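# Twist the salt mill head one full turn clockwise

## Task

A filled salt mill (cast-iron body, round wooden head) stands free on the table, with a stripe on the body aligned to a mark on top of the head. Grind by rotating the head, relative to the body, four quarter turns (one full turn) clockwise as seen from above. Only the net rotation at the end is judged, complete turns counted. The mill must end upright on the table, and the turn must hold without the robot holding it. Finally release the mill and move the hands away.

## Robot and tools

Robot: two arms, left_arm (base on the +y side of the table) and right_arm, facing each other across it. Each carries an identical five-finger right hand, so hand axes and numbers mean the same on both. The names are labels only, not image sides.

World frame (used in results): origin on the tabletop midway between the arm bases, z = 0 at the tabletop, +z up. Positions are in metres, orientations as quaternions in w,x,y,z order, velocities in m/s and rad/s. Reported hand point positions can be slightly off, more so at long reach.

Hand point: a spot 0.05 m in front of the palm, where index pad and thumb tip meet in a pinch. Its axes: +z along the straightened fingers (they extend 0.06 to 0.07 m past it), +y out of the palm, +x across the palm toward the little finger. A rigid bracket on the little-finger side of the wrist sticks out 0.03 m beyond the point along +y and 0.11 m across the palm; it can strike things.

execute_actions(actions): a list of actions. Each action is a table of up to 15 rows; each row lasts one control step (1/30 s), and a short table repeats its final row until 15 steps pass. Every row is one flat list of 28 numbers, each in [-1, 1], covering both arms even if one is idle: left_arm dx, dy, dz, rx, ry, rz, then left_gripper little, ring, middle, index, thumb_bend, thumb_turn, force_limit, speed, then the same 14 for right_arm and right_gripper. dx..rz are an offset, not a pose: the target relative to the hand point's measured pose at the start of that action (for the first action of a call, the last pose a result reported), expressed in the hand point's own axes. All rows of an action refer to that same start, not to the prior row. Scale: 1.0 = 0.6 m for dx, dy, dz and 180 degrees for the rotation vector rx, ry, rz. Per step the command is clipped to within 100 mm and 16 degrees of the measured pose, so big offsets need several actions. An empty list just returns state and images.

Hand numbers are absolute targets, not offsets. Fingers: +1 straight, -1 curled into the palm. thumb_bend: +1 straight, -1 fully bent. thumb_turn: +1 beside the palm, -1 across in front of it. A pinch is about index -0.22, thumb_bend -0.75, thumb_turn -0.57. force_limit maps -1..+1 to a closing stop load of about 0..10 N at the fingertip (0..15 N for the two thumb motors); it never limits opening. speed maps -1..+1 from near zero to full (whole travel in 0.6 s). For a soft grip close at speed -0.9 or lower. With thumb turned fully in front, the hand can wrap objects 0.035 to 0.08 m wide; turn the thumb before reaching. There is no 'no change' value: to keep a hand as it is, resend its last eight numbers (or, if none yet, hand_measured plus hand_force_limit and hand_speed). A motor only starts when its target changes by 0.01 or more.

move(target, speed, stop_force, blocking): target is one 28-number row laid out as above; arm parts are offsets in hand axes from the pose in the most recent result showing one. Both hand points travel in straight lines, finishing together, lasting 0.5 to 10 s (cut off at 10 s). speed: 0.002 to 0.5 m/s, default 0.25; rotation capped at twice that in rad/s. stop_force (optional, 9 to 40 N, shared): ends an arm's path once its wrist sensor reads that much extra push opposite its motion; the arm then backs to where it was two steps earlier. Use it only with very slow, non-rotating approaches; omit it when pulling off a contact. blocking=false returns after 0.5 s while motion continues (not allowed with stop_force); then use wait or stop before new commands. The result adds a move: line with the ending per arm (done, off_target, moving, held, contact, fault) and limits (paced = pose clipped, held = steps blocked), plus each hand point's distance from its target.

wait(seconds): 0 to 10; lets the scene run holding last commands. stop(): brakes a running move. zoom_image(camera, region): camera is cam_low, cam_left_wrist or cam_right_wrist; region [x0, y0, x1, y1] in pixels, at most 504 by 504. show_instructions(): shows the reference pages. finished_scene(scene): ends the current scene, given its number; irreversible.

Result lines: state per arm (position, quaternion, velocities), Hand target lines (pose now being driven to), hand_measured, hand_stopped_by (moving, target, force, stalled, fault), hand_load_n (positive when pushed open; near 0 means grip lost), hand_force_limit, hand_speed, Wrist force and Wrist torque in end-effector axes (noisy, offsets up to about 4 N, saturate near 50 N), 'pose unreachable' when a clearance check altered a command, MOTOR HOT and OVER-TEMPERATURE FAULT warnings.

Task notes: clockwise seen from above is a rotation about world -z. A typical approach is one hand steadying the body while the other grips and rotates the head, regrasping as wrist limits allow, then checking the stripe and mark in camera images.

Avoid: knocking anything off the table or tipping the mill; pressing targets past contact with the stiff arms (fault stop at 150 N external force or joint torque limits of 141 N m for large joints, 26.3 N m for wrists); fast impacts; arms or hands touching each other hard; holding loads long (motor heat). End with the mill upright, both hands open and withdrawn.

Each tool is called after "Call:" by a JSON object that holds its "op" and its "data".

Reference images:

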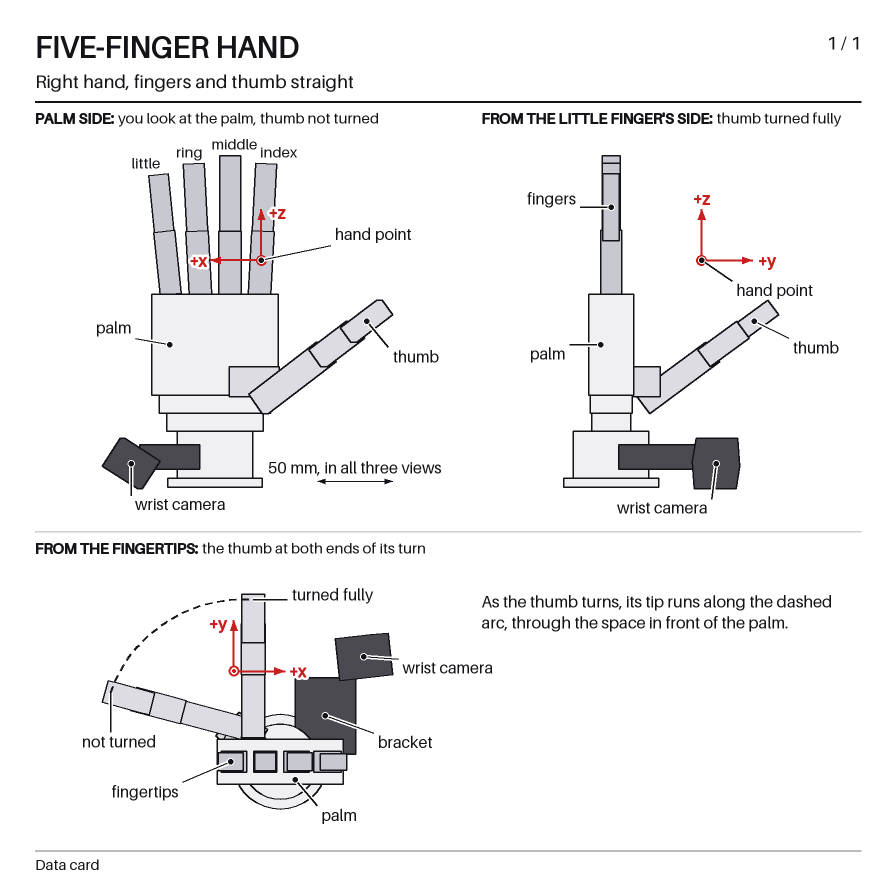

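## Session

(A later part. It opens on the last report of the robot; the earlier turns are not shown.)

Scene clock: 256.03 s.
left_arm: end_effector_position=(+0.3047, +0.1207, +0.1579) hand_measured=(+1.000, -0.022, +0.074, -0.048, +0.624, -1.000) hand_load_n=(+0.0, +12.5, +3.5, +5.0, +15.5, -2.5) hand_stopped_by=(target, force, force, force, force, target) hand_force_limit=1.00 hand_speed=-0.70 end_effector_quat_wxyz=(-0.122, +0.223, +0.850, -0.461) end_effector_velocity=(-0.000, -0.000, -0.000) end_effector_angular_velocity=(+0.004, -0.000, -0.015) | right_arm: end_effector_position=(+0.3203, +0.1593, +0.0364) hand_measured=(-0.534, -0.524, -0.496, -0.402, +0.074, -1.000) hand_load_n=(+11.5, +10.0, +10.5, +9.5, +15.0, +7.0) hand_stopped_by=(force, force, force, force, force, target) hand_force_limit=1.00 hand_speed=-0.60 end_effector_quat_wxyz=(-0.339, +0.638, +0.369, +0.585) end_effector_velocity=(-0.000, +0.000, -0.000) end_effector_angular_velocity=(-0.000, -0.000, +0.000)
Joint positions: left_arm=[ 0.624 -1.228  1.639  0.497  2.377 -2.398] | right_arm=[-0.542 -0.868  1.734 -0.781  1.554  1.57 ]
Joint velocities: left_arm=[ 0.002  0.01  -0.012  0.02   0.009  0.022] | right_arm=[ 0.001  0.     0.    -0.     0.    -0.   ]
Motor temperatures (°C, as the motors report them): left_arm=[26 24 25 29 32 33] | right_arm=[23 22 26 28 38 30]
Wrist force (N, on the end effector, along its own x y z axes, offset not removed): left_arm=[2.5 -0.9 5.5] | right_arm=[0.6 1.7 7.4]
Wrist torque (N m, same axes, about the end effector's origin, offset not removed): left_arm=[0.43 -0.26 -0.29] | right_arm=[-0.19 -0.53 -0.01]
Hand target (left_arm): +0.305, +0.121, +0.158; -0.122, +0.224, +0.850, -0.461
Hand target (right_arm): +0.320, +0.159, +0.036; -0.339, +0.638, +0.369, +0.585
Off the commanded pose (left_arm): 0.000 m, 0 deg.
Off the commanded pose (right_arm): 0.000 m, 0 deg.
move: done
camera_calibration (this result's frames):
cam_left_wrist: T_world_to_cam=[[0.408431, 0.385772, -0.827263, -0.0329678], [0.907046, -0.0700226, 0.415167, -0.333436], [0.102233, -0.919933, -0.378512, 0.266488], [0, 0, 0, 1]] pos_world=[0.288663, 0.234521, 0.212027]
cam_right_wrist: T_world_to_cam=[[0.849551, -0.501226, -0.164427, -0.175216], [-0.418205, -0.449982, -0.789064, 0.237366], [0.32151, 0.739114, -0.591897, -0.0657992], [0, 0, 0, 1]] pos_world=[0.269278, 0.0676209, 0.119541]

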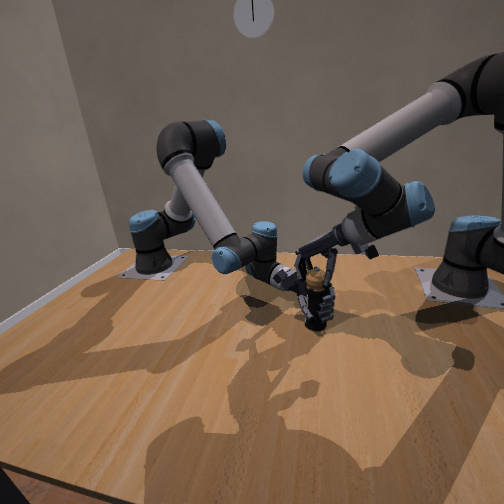

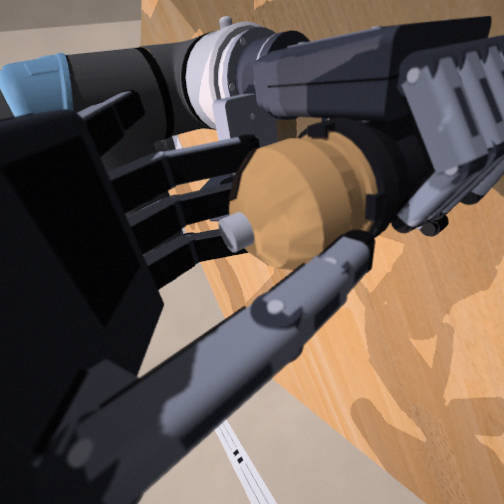

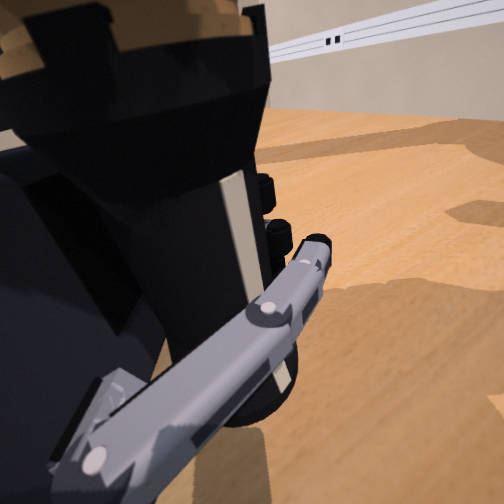

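Call:
{"op": "move", "data": {"target": [0.0058,-0.0077,-0.0552,0,-0.2793,-0.182,1,0.3,0.33,0.3,1,-1,1,0.8, 0,0,0,0,0,0,-0.95,-0.95,-0.95,-0.95,-0.95,-1,1,-0.6], "speed": 0.4}}

Call:
{"op": "move", "data": {"target": [0.007,0.051,-0.0113,0,-0.2793,-0.182,1,0.3,0.33,0.3,1,-1,1,0.8, 0,0,0,0,0,0,-0.95,-0.95,-0.95,-0.95,-0.95,-1,1,-0.6], "speed": 0.4}}

Scene clock: 274.10 s.
left_arm: end_effector_position=(+0.3142, +0.1446, +0.1801) hand_measured=(+1.000, +0.300, +0.330, +0.300, +1.000, -1.000) hand_load_n=(+0.0, +0.0, +0.0, +0.0, +0.0, +0.0) hand_stopped_by=(target, target, target, target, target, target) hand_force_limit=1.00 hand_speed=0.80 end_effector_quat_wxyz=(-0.125, +0.231, -0.848, +0.460) end_effector_velocity=(+0.000, +0.000, -0.000) end_effector_angular_velocity=(+0.003, -0.001, +0.014) | right_arm: end_effector_position=(+0.3202, +0.1593, +0.0364) hand_measured=(-0.534, -0.524, -0.496, -0.402, +0.074, -1.000) hand_load_n=(+9.5, +9.0, +10.0, +10.0, +16.0, +8.0) hand_stopped_by=(force, force, force, force, force, target) hand_force_limit=1.00 hand_speed=-0.60 end_effector_quat_wxyz=(-0.339, +0.638, +0.369, +0.585) end_effector_velocity=(-0.000, -0.000, -0.000) end_effector_angular_velocity=(-0.001, +0.000, +0.001)
Joint positions: left_arm=[ 0.187 -1.539  1.903  0.261  1.2   -3.398] | right_arm=[-0.542 -0.868  1.734 -0.781  1.554  1.57 ]
Joint velocities: left_arm=[-0.007  0.004 -0.004  0.007 -0.018 -0.012] | right_arm=[-0.     0.     0.     0.001 -0.001 -0.001]
Motor temperatures (°C, as the motors report them): left_arm=[26 24 25 29 32 33] | right_arm=[23 22 26 28 38 30]
Wrist force (N, on the end effector, along its own x y z axes, offset not removed): left_arm=[1.5 -2.0 0.4] | right_arm=[0.4 1.4 0.3]
Wrist torque (N m, same axes, about the end effector's origin, offset not removed): left_arm=[-0.54 -0.26 0.05] | right_arm=[0.03 0.35 -0.45]
Hand target (left_arm): +0.314, +0.145, +0.180; +0.125, -0.232, +0.848, -0.460
Hand target (right_arm): +0.320, +0.159, +0.036; -0.339, +0.638, +0.369, +0.585
Off the commanded pose (left_arm): 0.000 m, 0 deg.
Off the commanded pose (right_arm): 0.000 m, 0 deg.
move: done
camera_calibration (this result's frames):
cam_left_wrist: T_world_to_cam=[[-0.128714, 0.546884, -0.827255, 0.117793], [0.51493, 0.749779, 0.415547, -0.344975], [0.847514, -0.372492, -0.378114, -0.0175764], [0, 0, 0, 1]] pos_world=[0.207696, 0.187689, 0.234152]
cam_right_wrist: T_world_to_cam=[[0.849577, -0.501181, -0.164427, -0.175191], [-0.418181, -0.450004, -0.789063, 0.237355], [0.321471, 0.739131, -0.591898, -0.0657902], [0, 0, 0, 1]] pos_world=[0.269245, 0.0676356, 0.119541]

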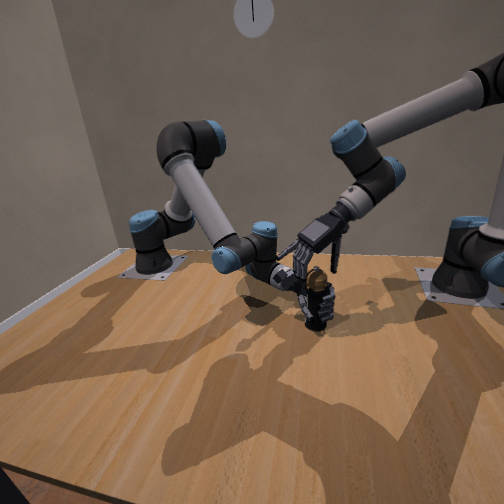

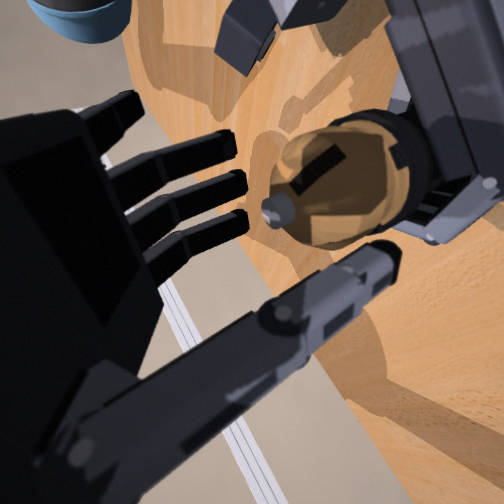

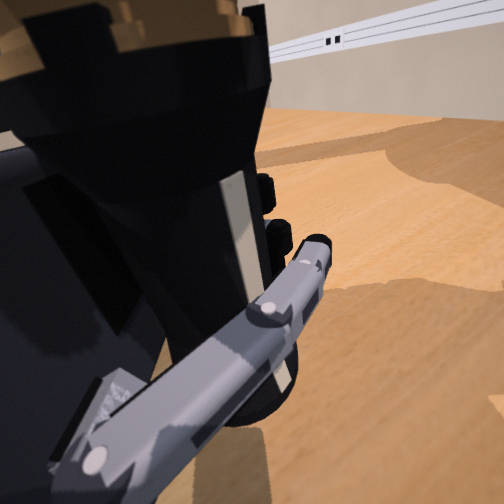

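Scene clock: 276.20 s.
left_arm: end_effector_position=(+0.2994, +0.1613, +0.1587) hand_measured=(+1.000, +0.300, +0.330, +0.300, +1.000, -1.000) hand_load_n=(+0.0, +0.0, +0.0, +0.0, +0.0, +0.0) hand_stopped_by=(target, target, target, target, target, target) hand_force_limit=1.00 hand_speed=0.80 end_effector_quat_wxyz=(-0.338, +0.623, -0.620, +0.337) end_effector_velocity=(-0.000, +0.000, -0.000) end_effector_angular_velocity=(+0.004, -0.000, +0.013) | right_arm: end_effector_position=(+0.3202, +0.1593, +0.0364) hand_measured=(-0.534, -0.524, -0.496, -0.402, +0.074, -1.000) hand_load_n=(+9.5, +9.0, +10.0, +10.0, +16.0, +8.0) hand_stopped_by=(force, force, force, force, force, target) hand_force_limit=1.00 hand_speed=-0.60 end_effector_quat_wxyz=(-0.339, +0.638, +0.369, +0.585) end_effector_velocity=(+0.000, +0.000, +0.001) end_effector_angular_velocity=(+0.001, -0.001, -0.000)
Joint positions: left_arm=[-0.005 -1.05   1.592  1.198  0.586 -4.917] | right_arm=[-0.542 -0.868  1.734 -0.781  1.554  1.57 ]
Joint velocities: left_arm=[ 0.001  0.008 -0.005  0.019  0.002 -0.021] | right_arm=[-0.    -0.001 -0.    -0.     0.    -0.   ]
Motor temperatures (°C, as the motors report them): left_arm=[26 24 25 29 32 33] | right_arm=[23 22 26 28 38 30]
Wrist force (N, on the end effector, along its own x y z axes, offset not removed): left_arm=[0.6 0.1 -1.9] | right_arm=[2.2 1.6 0.1]
Wrist torque (N m, same axes, about the end effector's origin, offset not removed): left_arm=[-0.10 0.07 0.09] | right_arm=[0.20 0.05 -0.22]
Hand target (left_arm): +0.299, +0.161, +0.159; -0.338, +0.624, -0.619, +0.337
Hand target (right_arm): +0.320, +0.159, +0.036; -0.339, +0.638, +0.369, +0.585
Off the commanded pose (left_arm): 0.001 m, 0 deg.
Off the commanded pose (right_arm): 0.000 m, 0 deg.
move: done
camera_calibration (this result's frames):
cam_left_wrist: T_world_to_cam=[[-0.536884, 0.162557, -0.827847, 0.273389], [-0.3898, 0.822445, 0.414294, -0.0816378], [0.748206, 0.545123, -0.378193, -0.125042], [0, 0, 0, 1]] pos_world=[0.208513, 0.0908646, 0.212856]
cam_right_wrist: T_world_to_cam=[[0.849577, -0.501181, -0.164427, -0.175191], [-0.418181, -0.450004, -0.789063, 0.237355], [0.321471, 0.739131, -0.591898, -0.0657902], [0, 0, 0, 1]] pos_world=[0.269245, 0.0676356, 0.119541]

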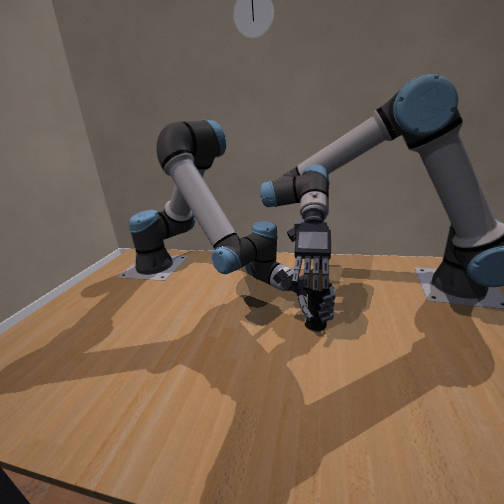

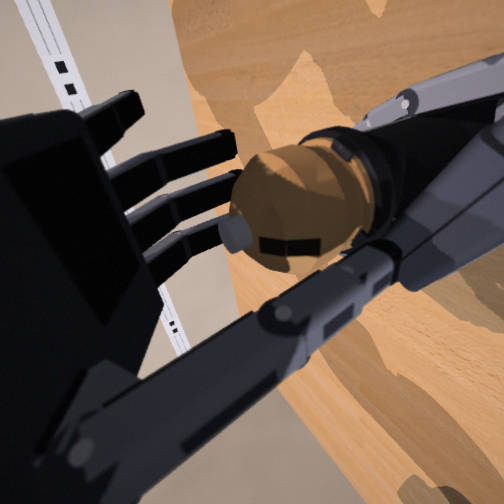

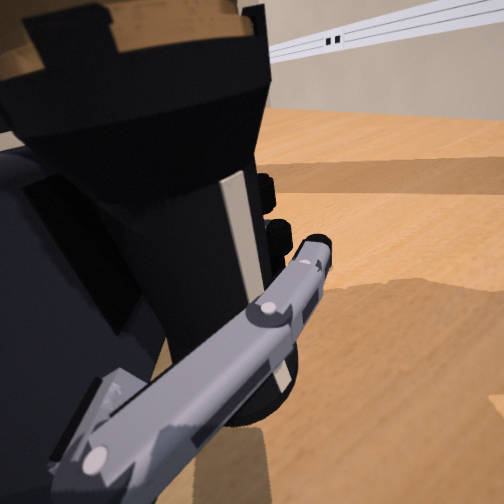

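Call:
{"op": "move", "data": {"target": [0,0.001,0.0007,0,0,0,1,-0.5,-0.5,-0.5,-0.8,-1,1,-0.6, 0,0,0,0,0,0,-0.95,-0.95,-0.95,-0.95,-0.95,-1,1,-0.6]}}

Call:
{"op": "move", "data": {"target": [0.016,-0.0113,0.0173,0,0.1862,0.1213,1,-0.55,-0.55,-0.55,-0.85,-1,1,-0.7, 0,0,0,0,0,0,-0.95,-0.95,-0.95,-0.95,-0.95,-1,1,-0.6], "speed": 0.3}}

Call:
{"op": "move", "data": {"target": [0.0184,-0.0113,0.0173,0,0.1862,0.1213,1,-0.55,-0.55,-0.55,-0.85,-1,1,-0.7, 0,0,0,0,0,0,-0.95,-0.95,-0.95,-0.95,-0.95,-1,1,-0.6], "speed": 0.3}}

Scene clock: 288.97 s.
left_arm: end_effector_position=(+0.2994, +0.1613, +0.1580) hand_measured=(+1.000, -0.048, +0.070, -0.042, +0.646, -1.000) hand_load_n=(+0.0, +12.0, +5.0, +13.0, +14.0, +1.0) hand_stopped_by=(target, force, force, force, force, target) hand_force_limit=1.00 hand_speed=-0.60 end_effector_quat_wxyz=(-0.338, +0.623, -0.620, +0.337) end_effector_velocity=(+0.000, +0.000, -0.000) end_effector_angular_velocity=(-0.001, -0.000, +0.001) | right_arm: end_effector_position=(+0.3202, +0.1594, +0.0364) hand_measured=(-0.534, -0.524, -0.496, -0.402, +0.074, -1.000) hand_load_n=(+7.5, +7.5, +9.5, +10.5, +15.5, +8.0) hand_stopped_by=(force, force, force, force, force, target) hand_force_limit=1.00 hand_speed=-0.60 end_effector_quat_wxyz=(-0.339, +0.638, +0.369, +0.585) end_effector_velocity=(+0.000, -0.000, -0.001) end_effector_angular_velocity=(-0.001, -0.000, -0.001)
Joint positions: left_arm=[-0.005 -1.049  1.593  1.196  0.586 -4.917] | right_arm=[-0.542 -0.868  1.734 -0.781  1.554  1.57 ]
Joint velocities: left_arm=[ 0.     0.     0.     0.    -0.    -0.001] | right_arm=[-0.     0.001 -0.     0.     0.    -0.001]
Motor temperatures (°C, as the motors report them): left_arm=[26 24 25 29 32 33] | right_arm=[23 22 26 28 38 30]
Wrist force (N, on the end effector, along its own x y z axes, offset not removed): left_arm=[2.6 -10.8 14.4] | right_arm=[-1.5 -17.2 -7.2]
Wrist torque (N m, same axes, about the end effector's origin, offset not removed): left_arm=[0.39 -0.54 -0.15] | right_arm=[-0.60 1.13 -1.98]
Hand target (left_arm): +0.299, +0.161, +0.158; -0.338, +0.623, -0.620, +0.337
Hand target (right_arm): +0.320, +0.159, +0.036; -0.339, +0.638, +0.369, +0.585
Off the commanded pose (left_arm): 0.000 m, 0 deg.
Off the commanded pose (right_arm): 0.000 m, 0 deg.
move: done
camera_calibration (this result's frames):
cam_left_wrist: T_world_to_cam=[[-0.536913, 0.162537, -0.827832, 0.272803], [-0.389834, 0.822421, 0.414311, -0.0813113], [0.748167, 0.545166, -0.378206, -0.125351], [0, 0, 0, 1]] pos_world=[0.208557, 0.090869, 0.212115]
cam_right_wrist: T_world_to_cam=[[0.849615, -0.501116, -0.164427, -0.175156], [-0.418147, -0.450036, -0.789064, 0.237338], [0.321415, 0.739155, -0.591897, -0.0657775], [0, 0, 0, 1]] pos_world=[0.269199, 0.0676566, 0.119541]

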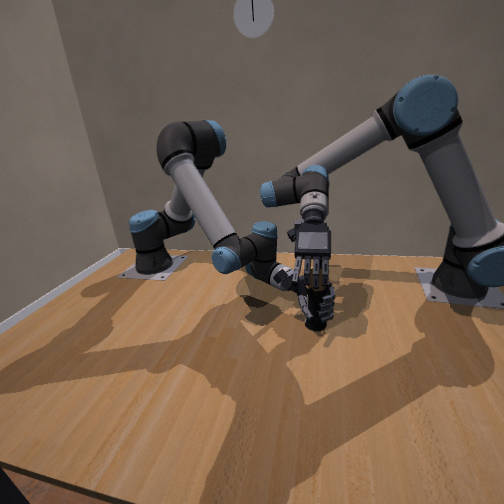

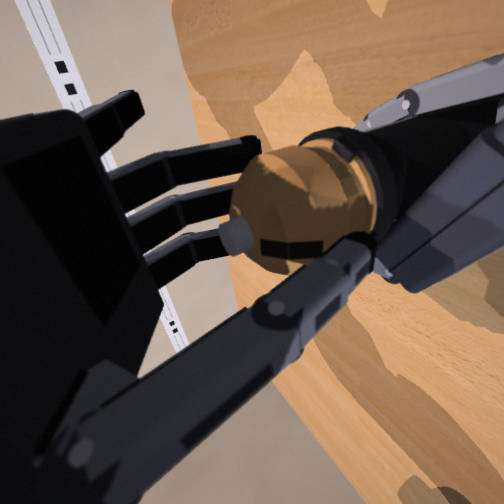

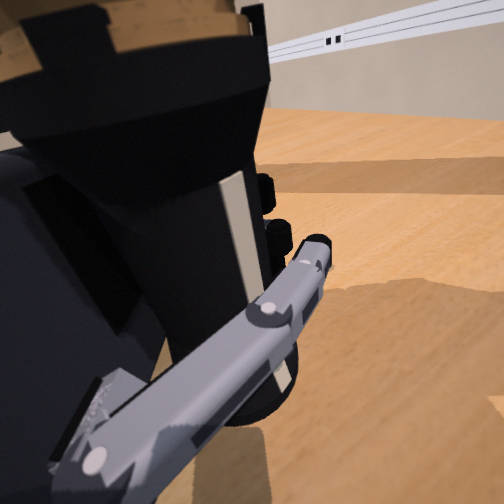

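Scene clock: 290.77 s.
left_arm: end_effector_position=(+0.3118, +0.1520, +0.1578) hand_measured=(+1.000, -0.048, +0.058, -0.042, +0.652, -1.000) hand_load_n=(+0.0, +16.5, +9.0, +5.0, +14.0, -4.0) hand_stopped_by=(target, force, force, force, force, target) hand_force_limit=1.00 hand_speed=-0.70 end_effector_quat_wxyz=(-0.203, +0.375, -0.795, +0.432) end_effector_velocity=(+0.000, +0.001, -0.001) end_effector_angular_velocity=(+0.000, +0.002, -0.013) | right_arm: end_effector_position=(+0.3202, +0.1594, +0.0364) hand_measured=(-0.534, -0.524, -0.496, -0.402, +0.074, -1.000) hand_load_n=(+10.0, +9.0, +10.0, +9.5, +15.5, +6.5) hand_stopped_by=(force, force, force, force, force, target) hand_force_limit=1.00 hand_speed=-0.60 end_effector_quat_wxyz=(-0.339, +0.638, +0.369, +0.585) end_effector_velocity=(+0.000, -0.000, -0.000) end_effector_angular_velocity=(+0.000, +0.001, -0.001)
Joint positions: left_arm=[ 0.057 -1.42   1.87   0.374  0.836 -3.769] | right_arm=[-0.542 -0.868  1.734 -0.781  1.554  1.57 ]
Joint velocities: left_arm=[ 0.005 -0.007  0.007 -0.011  0.014  0.016] | right_arm=[ 0.     0.001  0.    -0.     0.001  0.001]
Motor temperatures (°C, as the motors report them): left_arm=[26 24 25 29 32 33] | right_arm=[23 22 26 28 38 30]
Wrist force (N, on the end effector, along its own x y z axes, offset not removed): left_arm=[9.9 -20.6 9.8] | right_arm=[-6.5 -15.4 14.4]
Wrist torque (N m, same axes, about the end effector's origin, offset not removed): left_arm=[0.16 -0.59 -0.36] | right_arm=[-1.08 -0.59 -2.32]
Hand target (left_arm): +0.312, +0.152, +0.158; +0.203, -0.374, +0.795, -0.432
Hand target (right_arm): +0.320, +0.159, +0.036; -0.339, +0.638, +0.369, +0.585
Off the commanded pose (left_arm): 0.000 m, 0 deg.
Off the commanded pose (right_arm): 0.000 m, 0 deg.
move: done
camera_calibration (this result's frames):
cam_left_wrist: T_world_to_cam=[[-0.307469, 0.469286, -0.827788, 0.162599], [0.227201, 0.880974, 0.415047, -0.270197], [0.924036, -0.0604598, -0.377495, -0.0925606], [0, 0, 0, 1]] pos_world=[0.196913, 0.156135, 0.211801]
cam_right_wrist: T_world_to_cam=[[0.849634, -0.501083, -0.164432, -0.175169], [-0.418133, -0.45005, -0.789063, 0.237338], [0.321383, 0.739169, -0.591897, -0.0657738], [0, 0, 0, 1]] pos_world=[0.269207, 0.067658, 0.11954]

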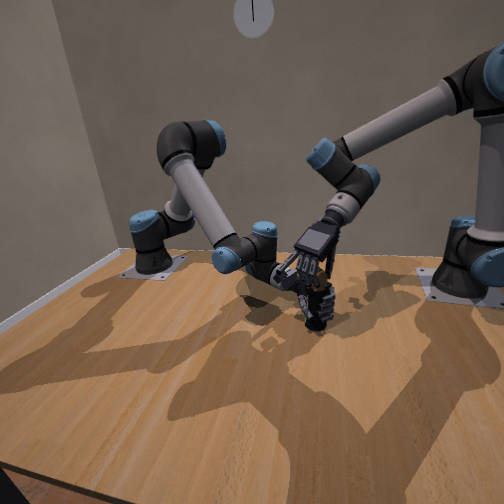

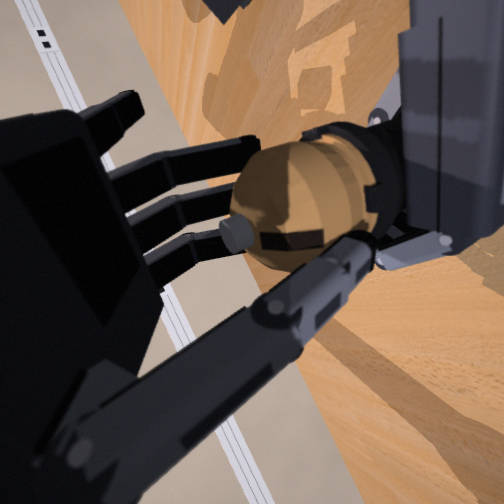

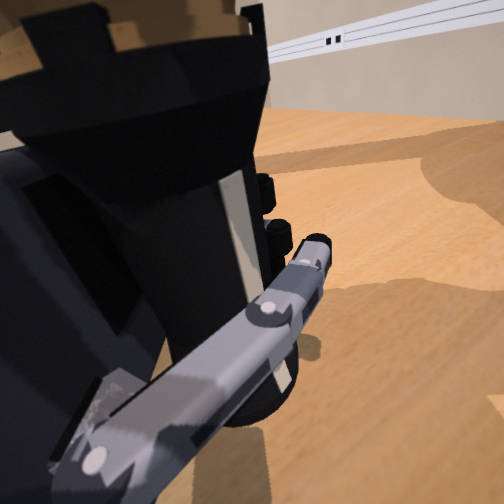

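Scene clock: 292.53 s.
left_arm: end_effector_position=(+0.3142, +0.1356, +0.1574) hand_measured=(+1.000, -0.048, +0.058, -0.042, +0.652, -1.000) hand_load_n=(+0.0, +17.5, +8.0, +2.5, +14.0, -3.5) hand_stopped_by=(target, force, force, force, force, target) hand_force_limit=1.00 hand_speed=-0.70 end_effector_quat_wxyz=(-0.044, +0.081, -0.875, +0.475) end_effector_velocity=(-0.000, -0.000, -0.000) end_effector_angular_velocity=(+0.002, +0.004, -0.014) | right_arm: end_effector_position=(+0.3202, +0.1594, +0.0364) hand_measured=(-0.534, -0.524, -0.496, -0.402, +0.074, -1.000) hand_load_n=(+13.5, +11.5, +10.5, +8.5, +15.0, +4.5) hand_stopped_by=(force, force, force, force, force, target) hand_force_limit=1.00 hand_speed=-0.60 end_effector_quat_wxyz=(-0.339, +0.638, +0.369, +0.585) end_effector_velocity=(-0.001, +0.000, -0.001) end_effector_angular_velocity=(-0.001, +0.000, +0.001)
Joint positions: left_arm=[ 0.36  -1.506  1.923  0.16   1.633 -3.102] | right_arm=[-0.542 -0.868  1.734 -0.781  1.554  1.57 ]
Joint velocities: left_arm=[ 0.009  0.005 -0.005  0.003  0.021  0.01 ] | right_arm=[ 0.001  0.001  0.     0.001  0.    -0.   ]
Motor temperatures (°C, as the motors report them): left_arm=[26 24 25 29 32 33] | right_arm=[23 22 26 28 38 30]
Wrist force (N, on the end effector, along its own x y z axes, offset not removed): left_arm=[7.7 -19.2 8.7] | right_arm=[-4.2 -6.1 16.9]
Wrist torque (N m, same axes, about the end effector's origin, offset not removed): left_arm=[-0.16 -0.48 -0.62] | right_arm=[-0.77 -1.09 -0.76]
Hand target (left_arm): +0.314, +0.136, +0.157; +0.043, -0.080, +0.875, -0.475
Hand target (right_arm): +0.320, +0.159, +0.036; -0.339, +0.638, +0.369, +0.585
Off the commanded pose (left_arm): 0.000 m, 0 deg.
Off the commanded pose (right_arm): 0.000 m, 0 deg.
move: done
camera_calibration (this result's frames):
cam_left_wrist: T_world_to_cam=[[0.0651219, 0.557469, -0.82764, 0.0416851], [0.739278, 0.530131, 0.415247, -0.369545], [0.670244, -0.638897, -0.377601, 0.0623012], [0, 0, 0, 1]] pos_world=[0.228725, 0.212473, 0.211478]
cam_right_wrist: T_world_to_cam=[[0.849607, -0.50113, -0.164429, -0.175175], [-0.418155, -0.450028, -0.789063, 0.237345], [0.321426, 0.73915, -0.591897, -0.0657812], [0, 0, 0, 1]] pos_world=[0.26922, 0.0676487, 0.119541]

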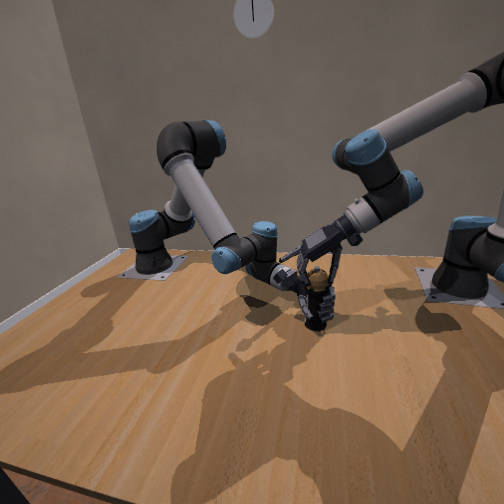

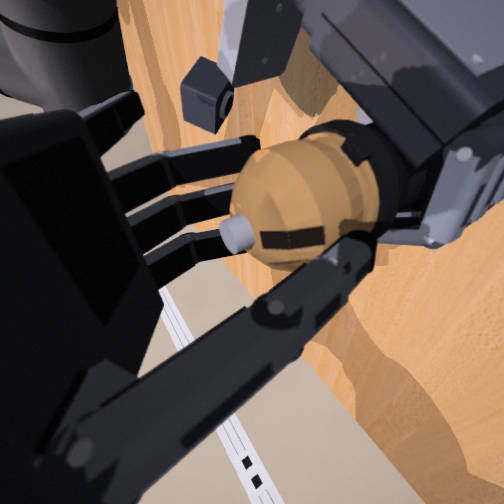

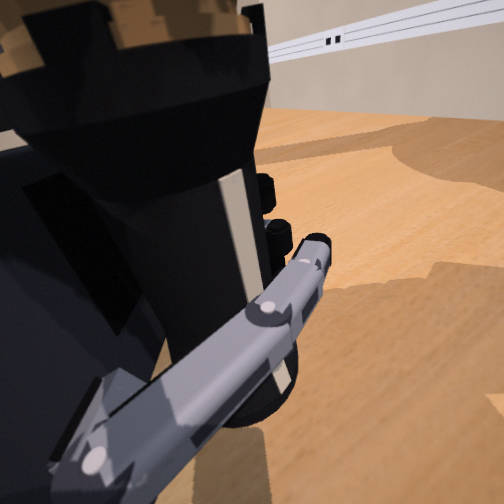

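Call:
{"op": "move", "data": {"target": [0.015,-0.0105,0.0147,0,0.1397,0.091,1,-0.55,-0.55,-0.6,-0.85,-1,1,-0.7, 0,0,0,0,0,0,-0.95,-0.95,-0.95,-0.95,-0.95,-1,1,-0.6], "speed": 0.3}}

Call:
{"op": "move", "data": {"target": [0.013,-0.0095,0.0145,0,0.1397,0.091,1,-0.55,-0.55,-0.6,-0.85,-1,1,-0.7, 0,0,0,0,0,0,-0.95,-0.95,-0.95,-0.95,-0.95,-1,1,-0.6], "speed": 0.25}}

Scene clock: 299.73 s.
left_arm: end_effector_position=(+0.3073, +0.1233, +0.1579) hand_measured=(+1.000, -0.048, +0.058, -0.068, +0.654, -1.000) hand_load_n=(+0.0, +14.5, +3.5, +7.0, +18.0, -1.0) hand_stopped_by=(target, force, force, force, force, target) hand_force_limit=1.00 hand_speed=-0.70 end_effector_quat_wxyz=(-0.080, +0.148, +0.866, -0.471) end_effector_velocity=(-0.000, -0.000, -0.000) end_effector_angular_velocity=(+0.004, -0.000, -0.017) | right_arm: end_effector_position=(+0.3202, +0.1594, +0.0364) hand_measured=(-0.534, -0.524, -0.496, -0.402, +0.074, -1.000) hand_load_n=(+13.0, +11.0, +10.5, +8.5, +15.0, +5.0) hand_stopped_by=(force, force, force, force, force, target) hand_force_limit=1.00 hand_speed=-0.60 end_effector_quat_wxyz=(-0.339, +0.638, +0.369, +0.585) end_effector_velocity=(+0.000, -0.000, +0.000) end_effector_angular_velocity=(+0.000, -0.000, -0.001)
Joint positions: left_arm=[ 0.576 -1.324  1.737  0.343  2.225 -2.621] | right_arm=[-0.542 -0.868  1.734 -0.781  1.554  1.57 ]
Joint velocities: left_arm=[ 0.004  0.01  -0.012  0.017  0.014  0.02 ] | right_arm=[-0.    -0.001  0.     0.     0.001  0.   ]
Motor temperatures (°C, as the motors report them): left_arm=[26 24 25 29 32 33] | right_arm=[23 22 26 28 38 30]
Wrist force (N, on the end effector, along its own x y z axes, offset not removed): left_arm=[0.6 -6.1 10.0] | right_arm=[-1.8 -1.4 8.0]
Wrist torque (N m, same axes, about the end effector's origin, offset not removed): left_arm=[-0.72 -0.39 -0.64] | right_arm=[-0.36 -0.45 -0.33]
Hand target (left_arm): +0.307, +0.123, +0.158; -0.081, +0.148, +0.866, -0.470
Hand target (right_arm): +0.320, +0.159, +0.036; -0.339, +0.638, +0.369, +0.585
Off the commanded pose (left_arm): 0.000 m, 0 deg.
Off the commanded pose (right_arm): 0.000 m, 0 deg.
move: done
camera_calibration (this result's frames):
cam_left_wrist: T_world_to_cam=[[0.334608, 0.450144, -0.827894, -0.0201134], [0.905084, 0.0911264, 0.415353, -0.354914], [0.262412, -0.888294, -0.376927, 0.215208], [0, 0, 0, 1]] pos_world=[0.271484, 0.232564, 0.211881]
cam_right_wrist: T_world_to_cam=[[0.849583, -0.501172, -0.164425, -0.175173], [-0.418175, -0.450009, -0.789064, 0.237348], [0.321464, 0.739133, -0.591898, -0.0657873], [0, 0, 0, 1]] pos_world=[0.269225, 0.0676427, 0.119541]

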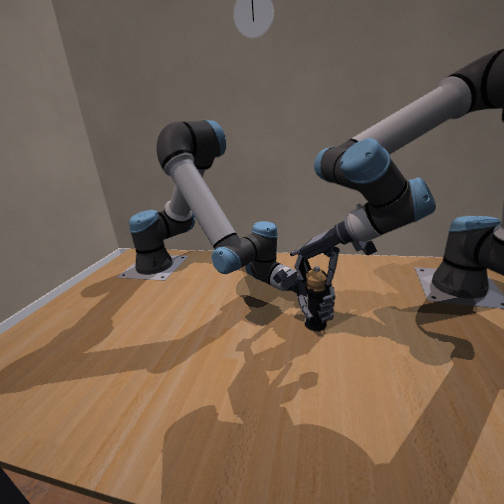

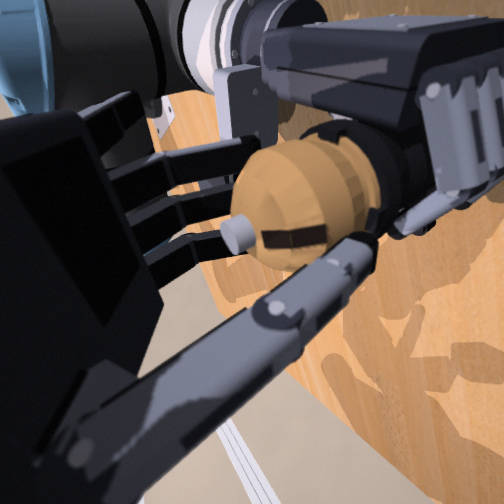

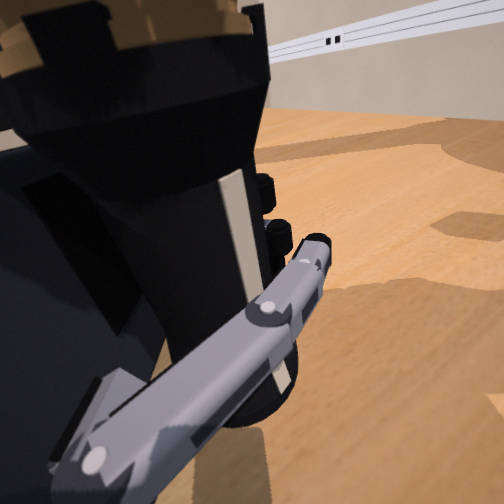

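Scene clock: 301.40 s.
left_arm: end_effector_position=(+0.2964, +0.1160, +0.1581) hand_measured=(+1.000, -0.048, +0.058, -0.070, +0.654, -1.000) hand_load_n=(+0.0, +18.0, +4.0, +4.0, +16.5, +0.0) hand_stopped_by=(target, force, force, force, force, target) hand_force_limit=1.00 hand_speed=-0.70 end_effector_quat_wxyz=(-0.199, +0.367, +0.799, -0.434) end_effector_velocity=(-0.000, +0.000, -0.000) end_effector_angular_velocity=(+0.005, +0.001, -0.016) | right_arm: end_effector_position=(+0.3202, +0.1594, +0.0364) hand_measured=(-0.534, -0.524, -0.496, -0.402, +0.074, -1.000) hand_load_n=(+11.5, +10.0, +10.5, +9.0, +15.5, +6.5) hand_stopped_by=(force, force, force, force, force, target) hand_force_limit=1.00 hand_speed=-0.60 end_effector_quat_wxyz=(-0.339, +0.638, +0.369, +0.585) end_effector_velocity=(-0.000, +0.000, +0.001) end_effector_angular_velocity=(+0.001, -0.001, +0.001)
Joint positions: left_arm=[ 0.67  -1.021  1.438  0.937  2.55  -1.829] | right_arm=[-0.542 -0.868  1.734 -0.781  1.554  1.57 ]
Joint velocities: left_arm=[ 0.001  0.012 -0.011  0.03   0.001  0.031] | right_arm=[ 0.001 -0.    -0.    -0.001  0.    -0.   ]
Motor temperatures (°C, as the motors report them): left_arm=[26 24 25 29 32 33] | right_arm=[23 22 26 28 38 30]
Wrist force (N, on the end effector, along its own x y z axes, offset not removed): left_arm=[1.7 -9.8 10.4] | right_arm=[-2.3 5.1 12.4]
Wrist torque (N m, same axes, about the end effector's origin, offset not removed): left_arm=[-0.37 -0.36 -0.53] | right_arm=[-0.36 -0.48 0.27]
Hand target (left_arm): +0.296, +0.116, +0.158; -0.199, +0.367, +0.798, -0.434
Hand target (right_arm): +0.320, +0.159, +0.036; -0.339, +0.638, +0.369, +0.585
Off the commanded pose (left_arm): 0.000 m, 0 deg.
Off the commanded pose (right_arm): 0.000 m, 0 deg.
move: done
camera_calibration (this result's frames):
cam_left_wrist: T_world_to_cam=[[0.51545, 0.222344, -0.827571, -0.0402833], [0.829351, -0.372432, 0.416498, -0.268429], [-0.215608, -0.901031, -0.376372, 0.354744], [0, 0, 0, 1]] pos_world=[0.319872, 0.228621, 0.211978]
cam_right_wrist: T_world_to_cam=[[0.849582, -0.501173, -0.164425, -0.175173], [-0.418175, -0.450009, -0.789064, 0.237348], [0.321465, 0.739133, -0.591898, -0.0657873], [0, 0, 0, 1]] pos_world=[0.269225, 0.0676426, 0.119541]

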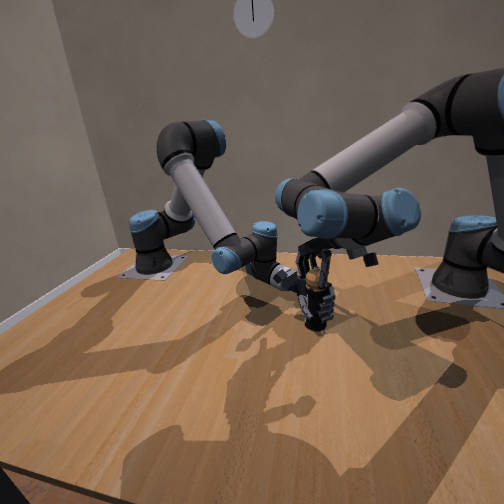

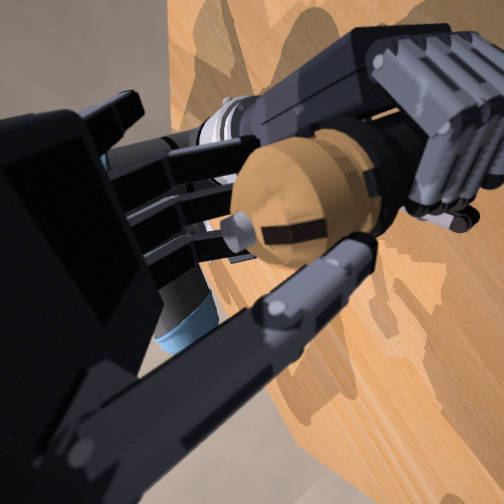

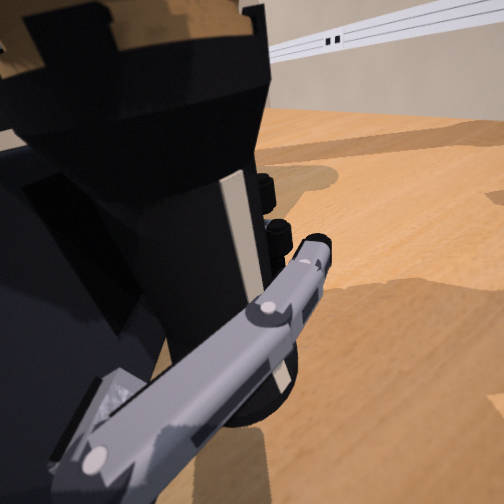

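Call:
{"op": "move", "data": {"target": [0.0107,-0.004,-0.061,0,-0.326,-0.212,1,0.3,0.33,0.3,1,-1,1,0.8, 0,0,0,0,0,0,-0.95,-0.95,-0.95,-0.95,-0.95,-1,1,-0.6], "speed": 0.45}}

Call:
{"op": "zoom_image", "data": {"camera": "cam_low", "region": [280, 250, 350, 320]}}

Call:
{"op": "zoom_image", "data": {"camera": "cam_left_wrist", "region": [240, 80, 450, 290]}}

Call:
{"op": "move", "data": {"target": [0.0112,0.0548,-0.0145,0,-0.326,-0.212,1,0.3,0.33,0.3,1,-1,1,0.8, 0,0,0,0,0,0,-0.95,-0.95,-0.95,-0.95,-0.95,-1,1,-0.6], "speed": 0.45}}

Scene clock: 318.90 s.
left_arm: end_effector_position=(+0.3146, +0.1403, +0.1801) hand_measured=(+1.000, +0.300, +0.330, +0.300, +1.000, -1.000) hand_load_n=(+0.0, +0.0, +0.0, +0.0, +0.0, +0.0) hand_stopped_by=(target, target, target, target, target, target) hand_force_limit=1.00 hand_speed=0.80 end_effector_quat_wxyz=(-0.085, +0.158, -0.864, +0.470) end_effector_velocity=(+0.000, -0.000, +0.000) end_effector_angular_velocity=(+0.002, -0.002, +0.013) | right_arm: end_effector_position=(+0.3202, +0.1594, +0.0364) hand_measured=(-0.534, -0.524, -0.496, -0.402, +0.074, -1.000) hand_load_n=(+9.0, +8.5, +9.5, +9.5, +16.0, +7.5) hand_stopped_by=(force, force, force, force, force, target) hand_force_limit=1.00 hand_speed=-0.60 end_effector_quat_wxyz=(-0.339, +0.638, +0.369, +0.585) end_effector_velocity=(+0.001, -0.000, +0.000) end_effector_angular_velocity=(+0.000, -0.000, -0.001)
Joint positions: left_arm=[ 0.269 -1.548  1.907  0.224  1.409 -3.248] | right_arm=[-0.542 -0.868  1.734 -0.781  1.554  1.57 ]
Joint velocities: left_arm=[-0.008  0.002 -0.002  0.003 -0.018 -0.01 ] | right_arm=[-0.001  0.     0.    -0.001 -0.001 -0.   ]
Motor temperatures (°C, as the motors report them): left_arm=[26 24 25 29 32 33] | right_arm=[23 22 26 28 38 30]
Wrist force (N, on the end effector, along its own x y z axes, offset not removed): left_arm=[3.2 0.6 0.3] | right_arm=[-2.4 -0.1 1.7]
Wrist torque (N m, same axes, about the end effector's origin, offset not removed): left_arm=[-0.10 -0.31 0.05] | right_arm=[0.02 0.54 -0.28]
Hand target (left_arm): +0.315, +0.140, +0.180; +0.086, -0.158, +0.864, -0.470
Hand target (right_arm): +0.320, +0.159, +0.036; -0.339, +0.638, +0.369, +0.585
Off the commanded pose (left_arm): 0.000 m, 0 deg.
Off the commanded pose (right_arm): 0.000 m, 0 deg.
move: done
camera_calibration (this result's frames):
cam_left_wrist: T_world_to_cam=[[-0.0330417, 0.558823, -0.828628, 0.0886787], [0.634433, 0.652352, 0.414645, -0.365713], [0.772271, -0.512009, -0.376091, 0.0233941], [0, 0, 0, 1]] pos_world=[0.216884, 0.200996, 0.233921]
cam_right_wrist: T_world_to_cam=[[0.849583, -0.501173, -0.164425, -0.175173], [-0.418175, -0.450009, -0.789064, 0.237348], [0.321464, 0.739133, -0.591898, -0.0657872], [0, 0, 0, 1]] pos_world=[0.269225, 0.0676426, 0.119541]

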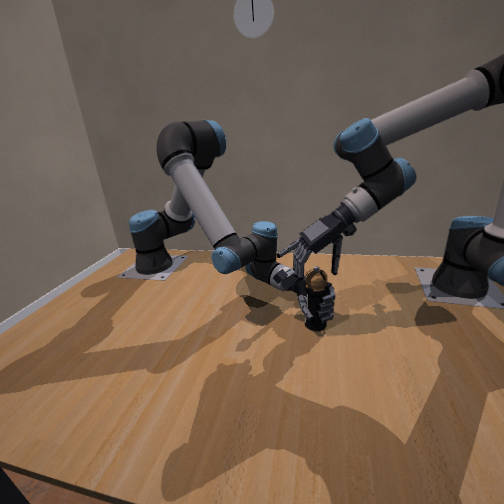

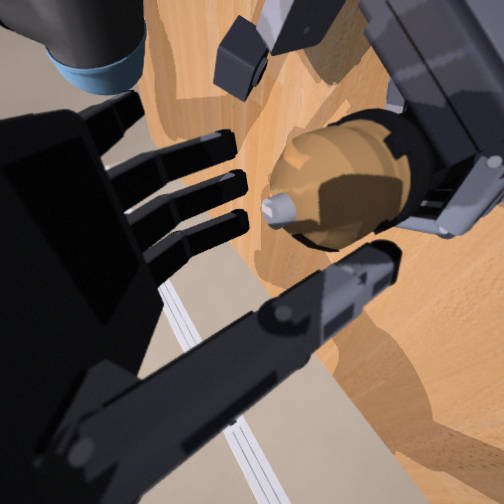

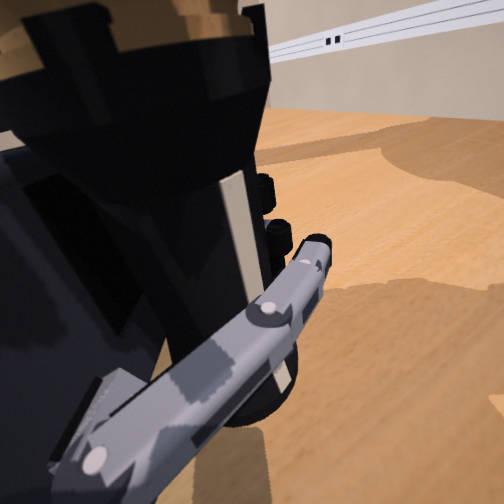

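Region (280, 250, 350, 320) of cam_low's 504x504 image, scaled by 7.200, with more detail than that image has.

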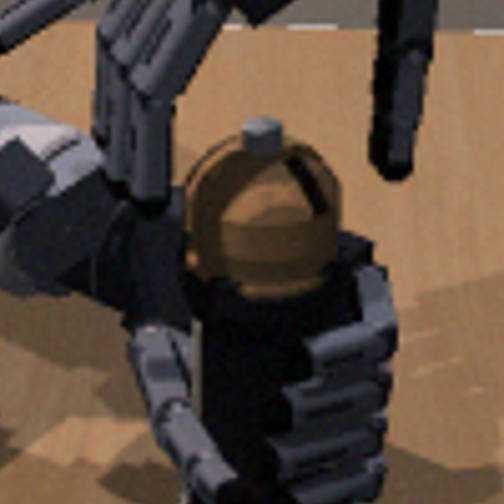

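Region (240, 80, 450, 290) of cam_left_wrist's 504x504 image, scaled by 2.400, with more detail than that image has.

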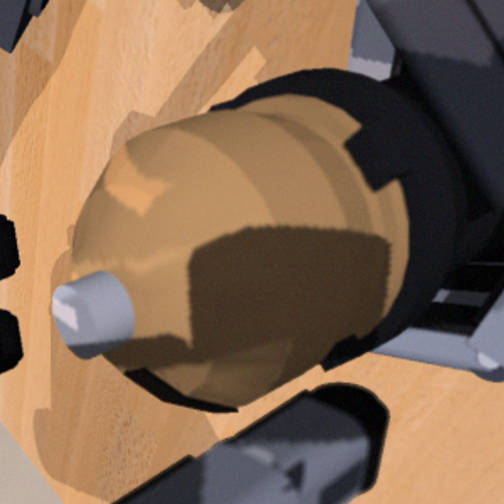

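Scene clock: 321.10 s.
left_arm: end_effector_position=(+0.2996, +0.1610, +0.1579) hand_measured=(+1.000, +0.300, +0.330, +0.300, +1.000, -1.000) hand_load_n=(+0.0, +0.0, +0.0, +0.0, +0.0, +0.0) hand_stopped_by=(target, target, target, target, target, target) hand_force_limit=1.00 hand_speed=0.80 end_effector_quat_wxyz=(-0.338, +0.624, -0.618, +0.338) end_effector_velocity=(-0.000, +0.000, -0.000) end_effector_angular_velocity=(+0.004, -0.000, +0.013) | right_arm: end_effector_position=(+0.3202, +0.1594, +0.0364) hand_measured=(-0.534, -0.524, -0.496, -0.402, +0.074, -1.000) hand_load_n=(+9.0, +8.5, +9.5, +9.5, +16.0, +7.5) hand_stopped_by=(force, force, force, force, force, target) hand_force_limit=1.00 hand_speed=-0.60 end_effector_quat_wxyz=(-0.339, +0.638, +0.369, +0.585) end_effector_velocity=(+0.001, -0.001, -0.000) end_effector_angular_velocity=(+0.001, -0.000, -0.003)
Joint positions: left_arm=[-0.005 -1.047  1.592  1.2    0.584 -4.924] | right_arm=[-0.542 -0.868  1.734 -0.781  1.554  1.57 ]
Joint velocities: left_arm=[ 0.001  0.008 -0.006  0.019  0.002 -0.021] | right_arm=[-0.001  0.001  0.    -0.002  0.001  0.   ]
Motor temperatures (°C, as the motors report them): left_arm=[26 24 25 29 32 33] | right_arm=[23 22 26 28 38 30]
Wrist force (N, on the end effector, along its own x y z axes, offset not removed): left_arm=[1.0 0.3 -2.1] | right_arm=[-0.5 -0.5 -0.4]
Wrist torque (N m, same axes, about the end effector's origin, offset not removed): left_arm=[0.10 0.10 0.00] | right_arm=[0.09 0.34 -0.21]
Hand target (left_arm): +0.300, +0.161, +0.158; -0.339, +0.625, -0.617, +0.337
Hand target (right_arm): +0.320, +0.159, +0.036; -0.339, +0.638, +0.369, +0.585
Off the commanded pose (left_arm): 0.001 m, 0 deg.
Off the commanded pose (right_arm): 0.000 m, 0 deg.
move: done
camera_calibration (this result's frames):
cam_left_wrist: T_world_to_cam=[[-0.535925, 0.159288, -0.829103, 0.273293], [-0.393527, 0.821703, 0.412238, -0.0794347], [0.746941, 0.547203, -0.377687, -0.125375], [0, 0, 0, 1]] pos_world=[0.208853, 0.090345, 0.211982]
cam_right_wrist: T_world_to_cam=[[0.849583, -0.501173, -0.164425, -0.175173], [-0.418175, -0.450009, -0.789064, 0.237348], [0.321464, 0.739133, -0.591898, -0.0657872], [0, 0, 0, 1]] pos_world=[0.269225, 0.0676426, 0.119541]

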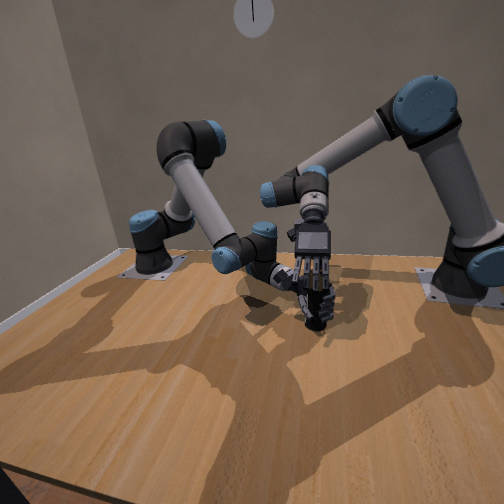

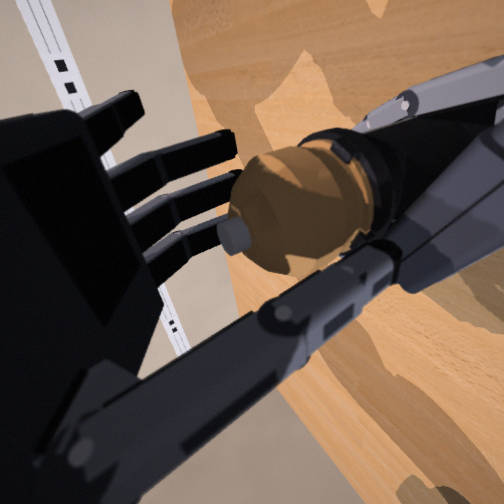

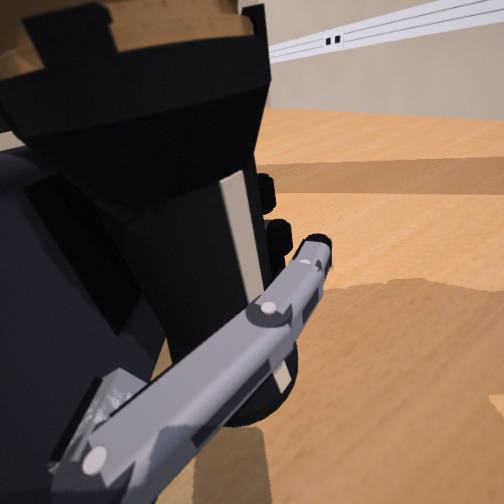

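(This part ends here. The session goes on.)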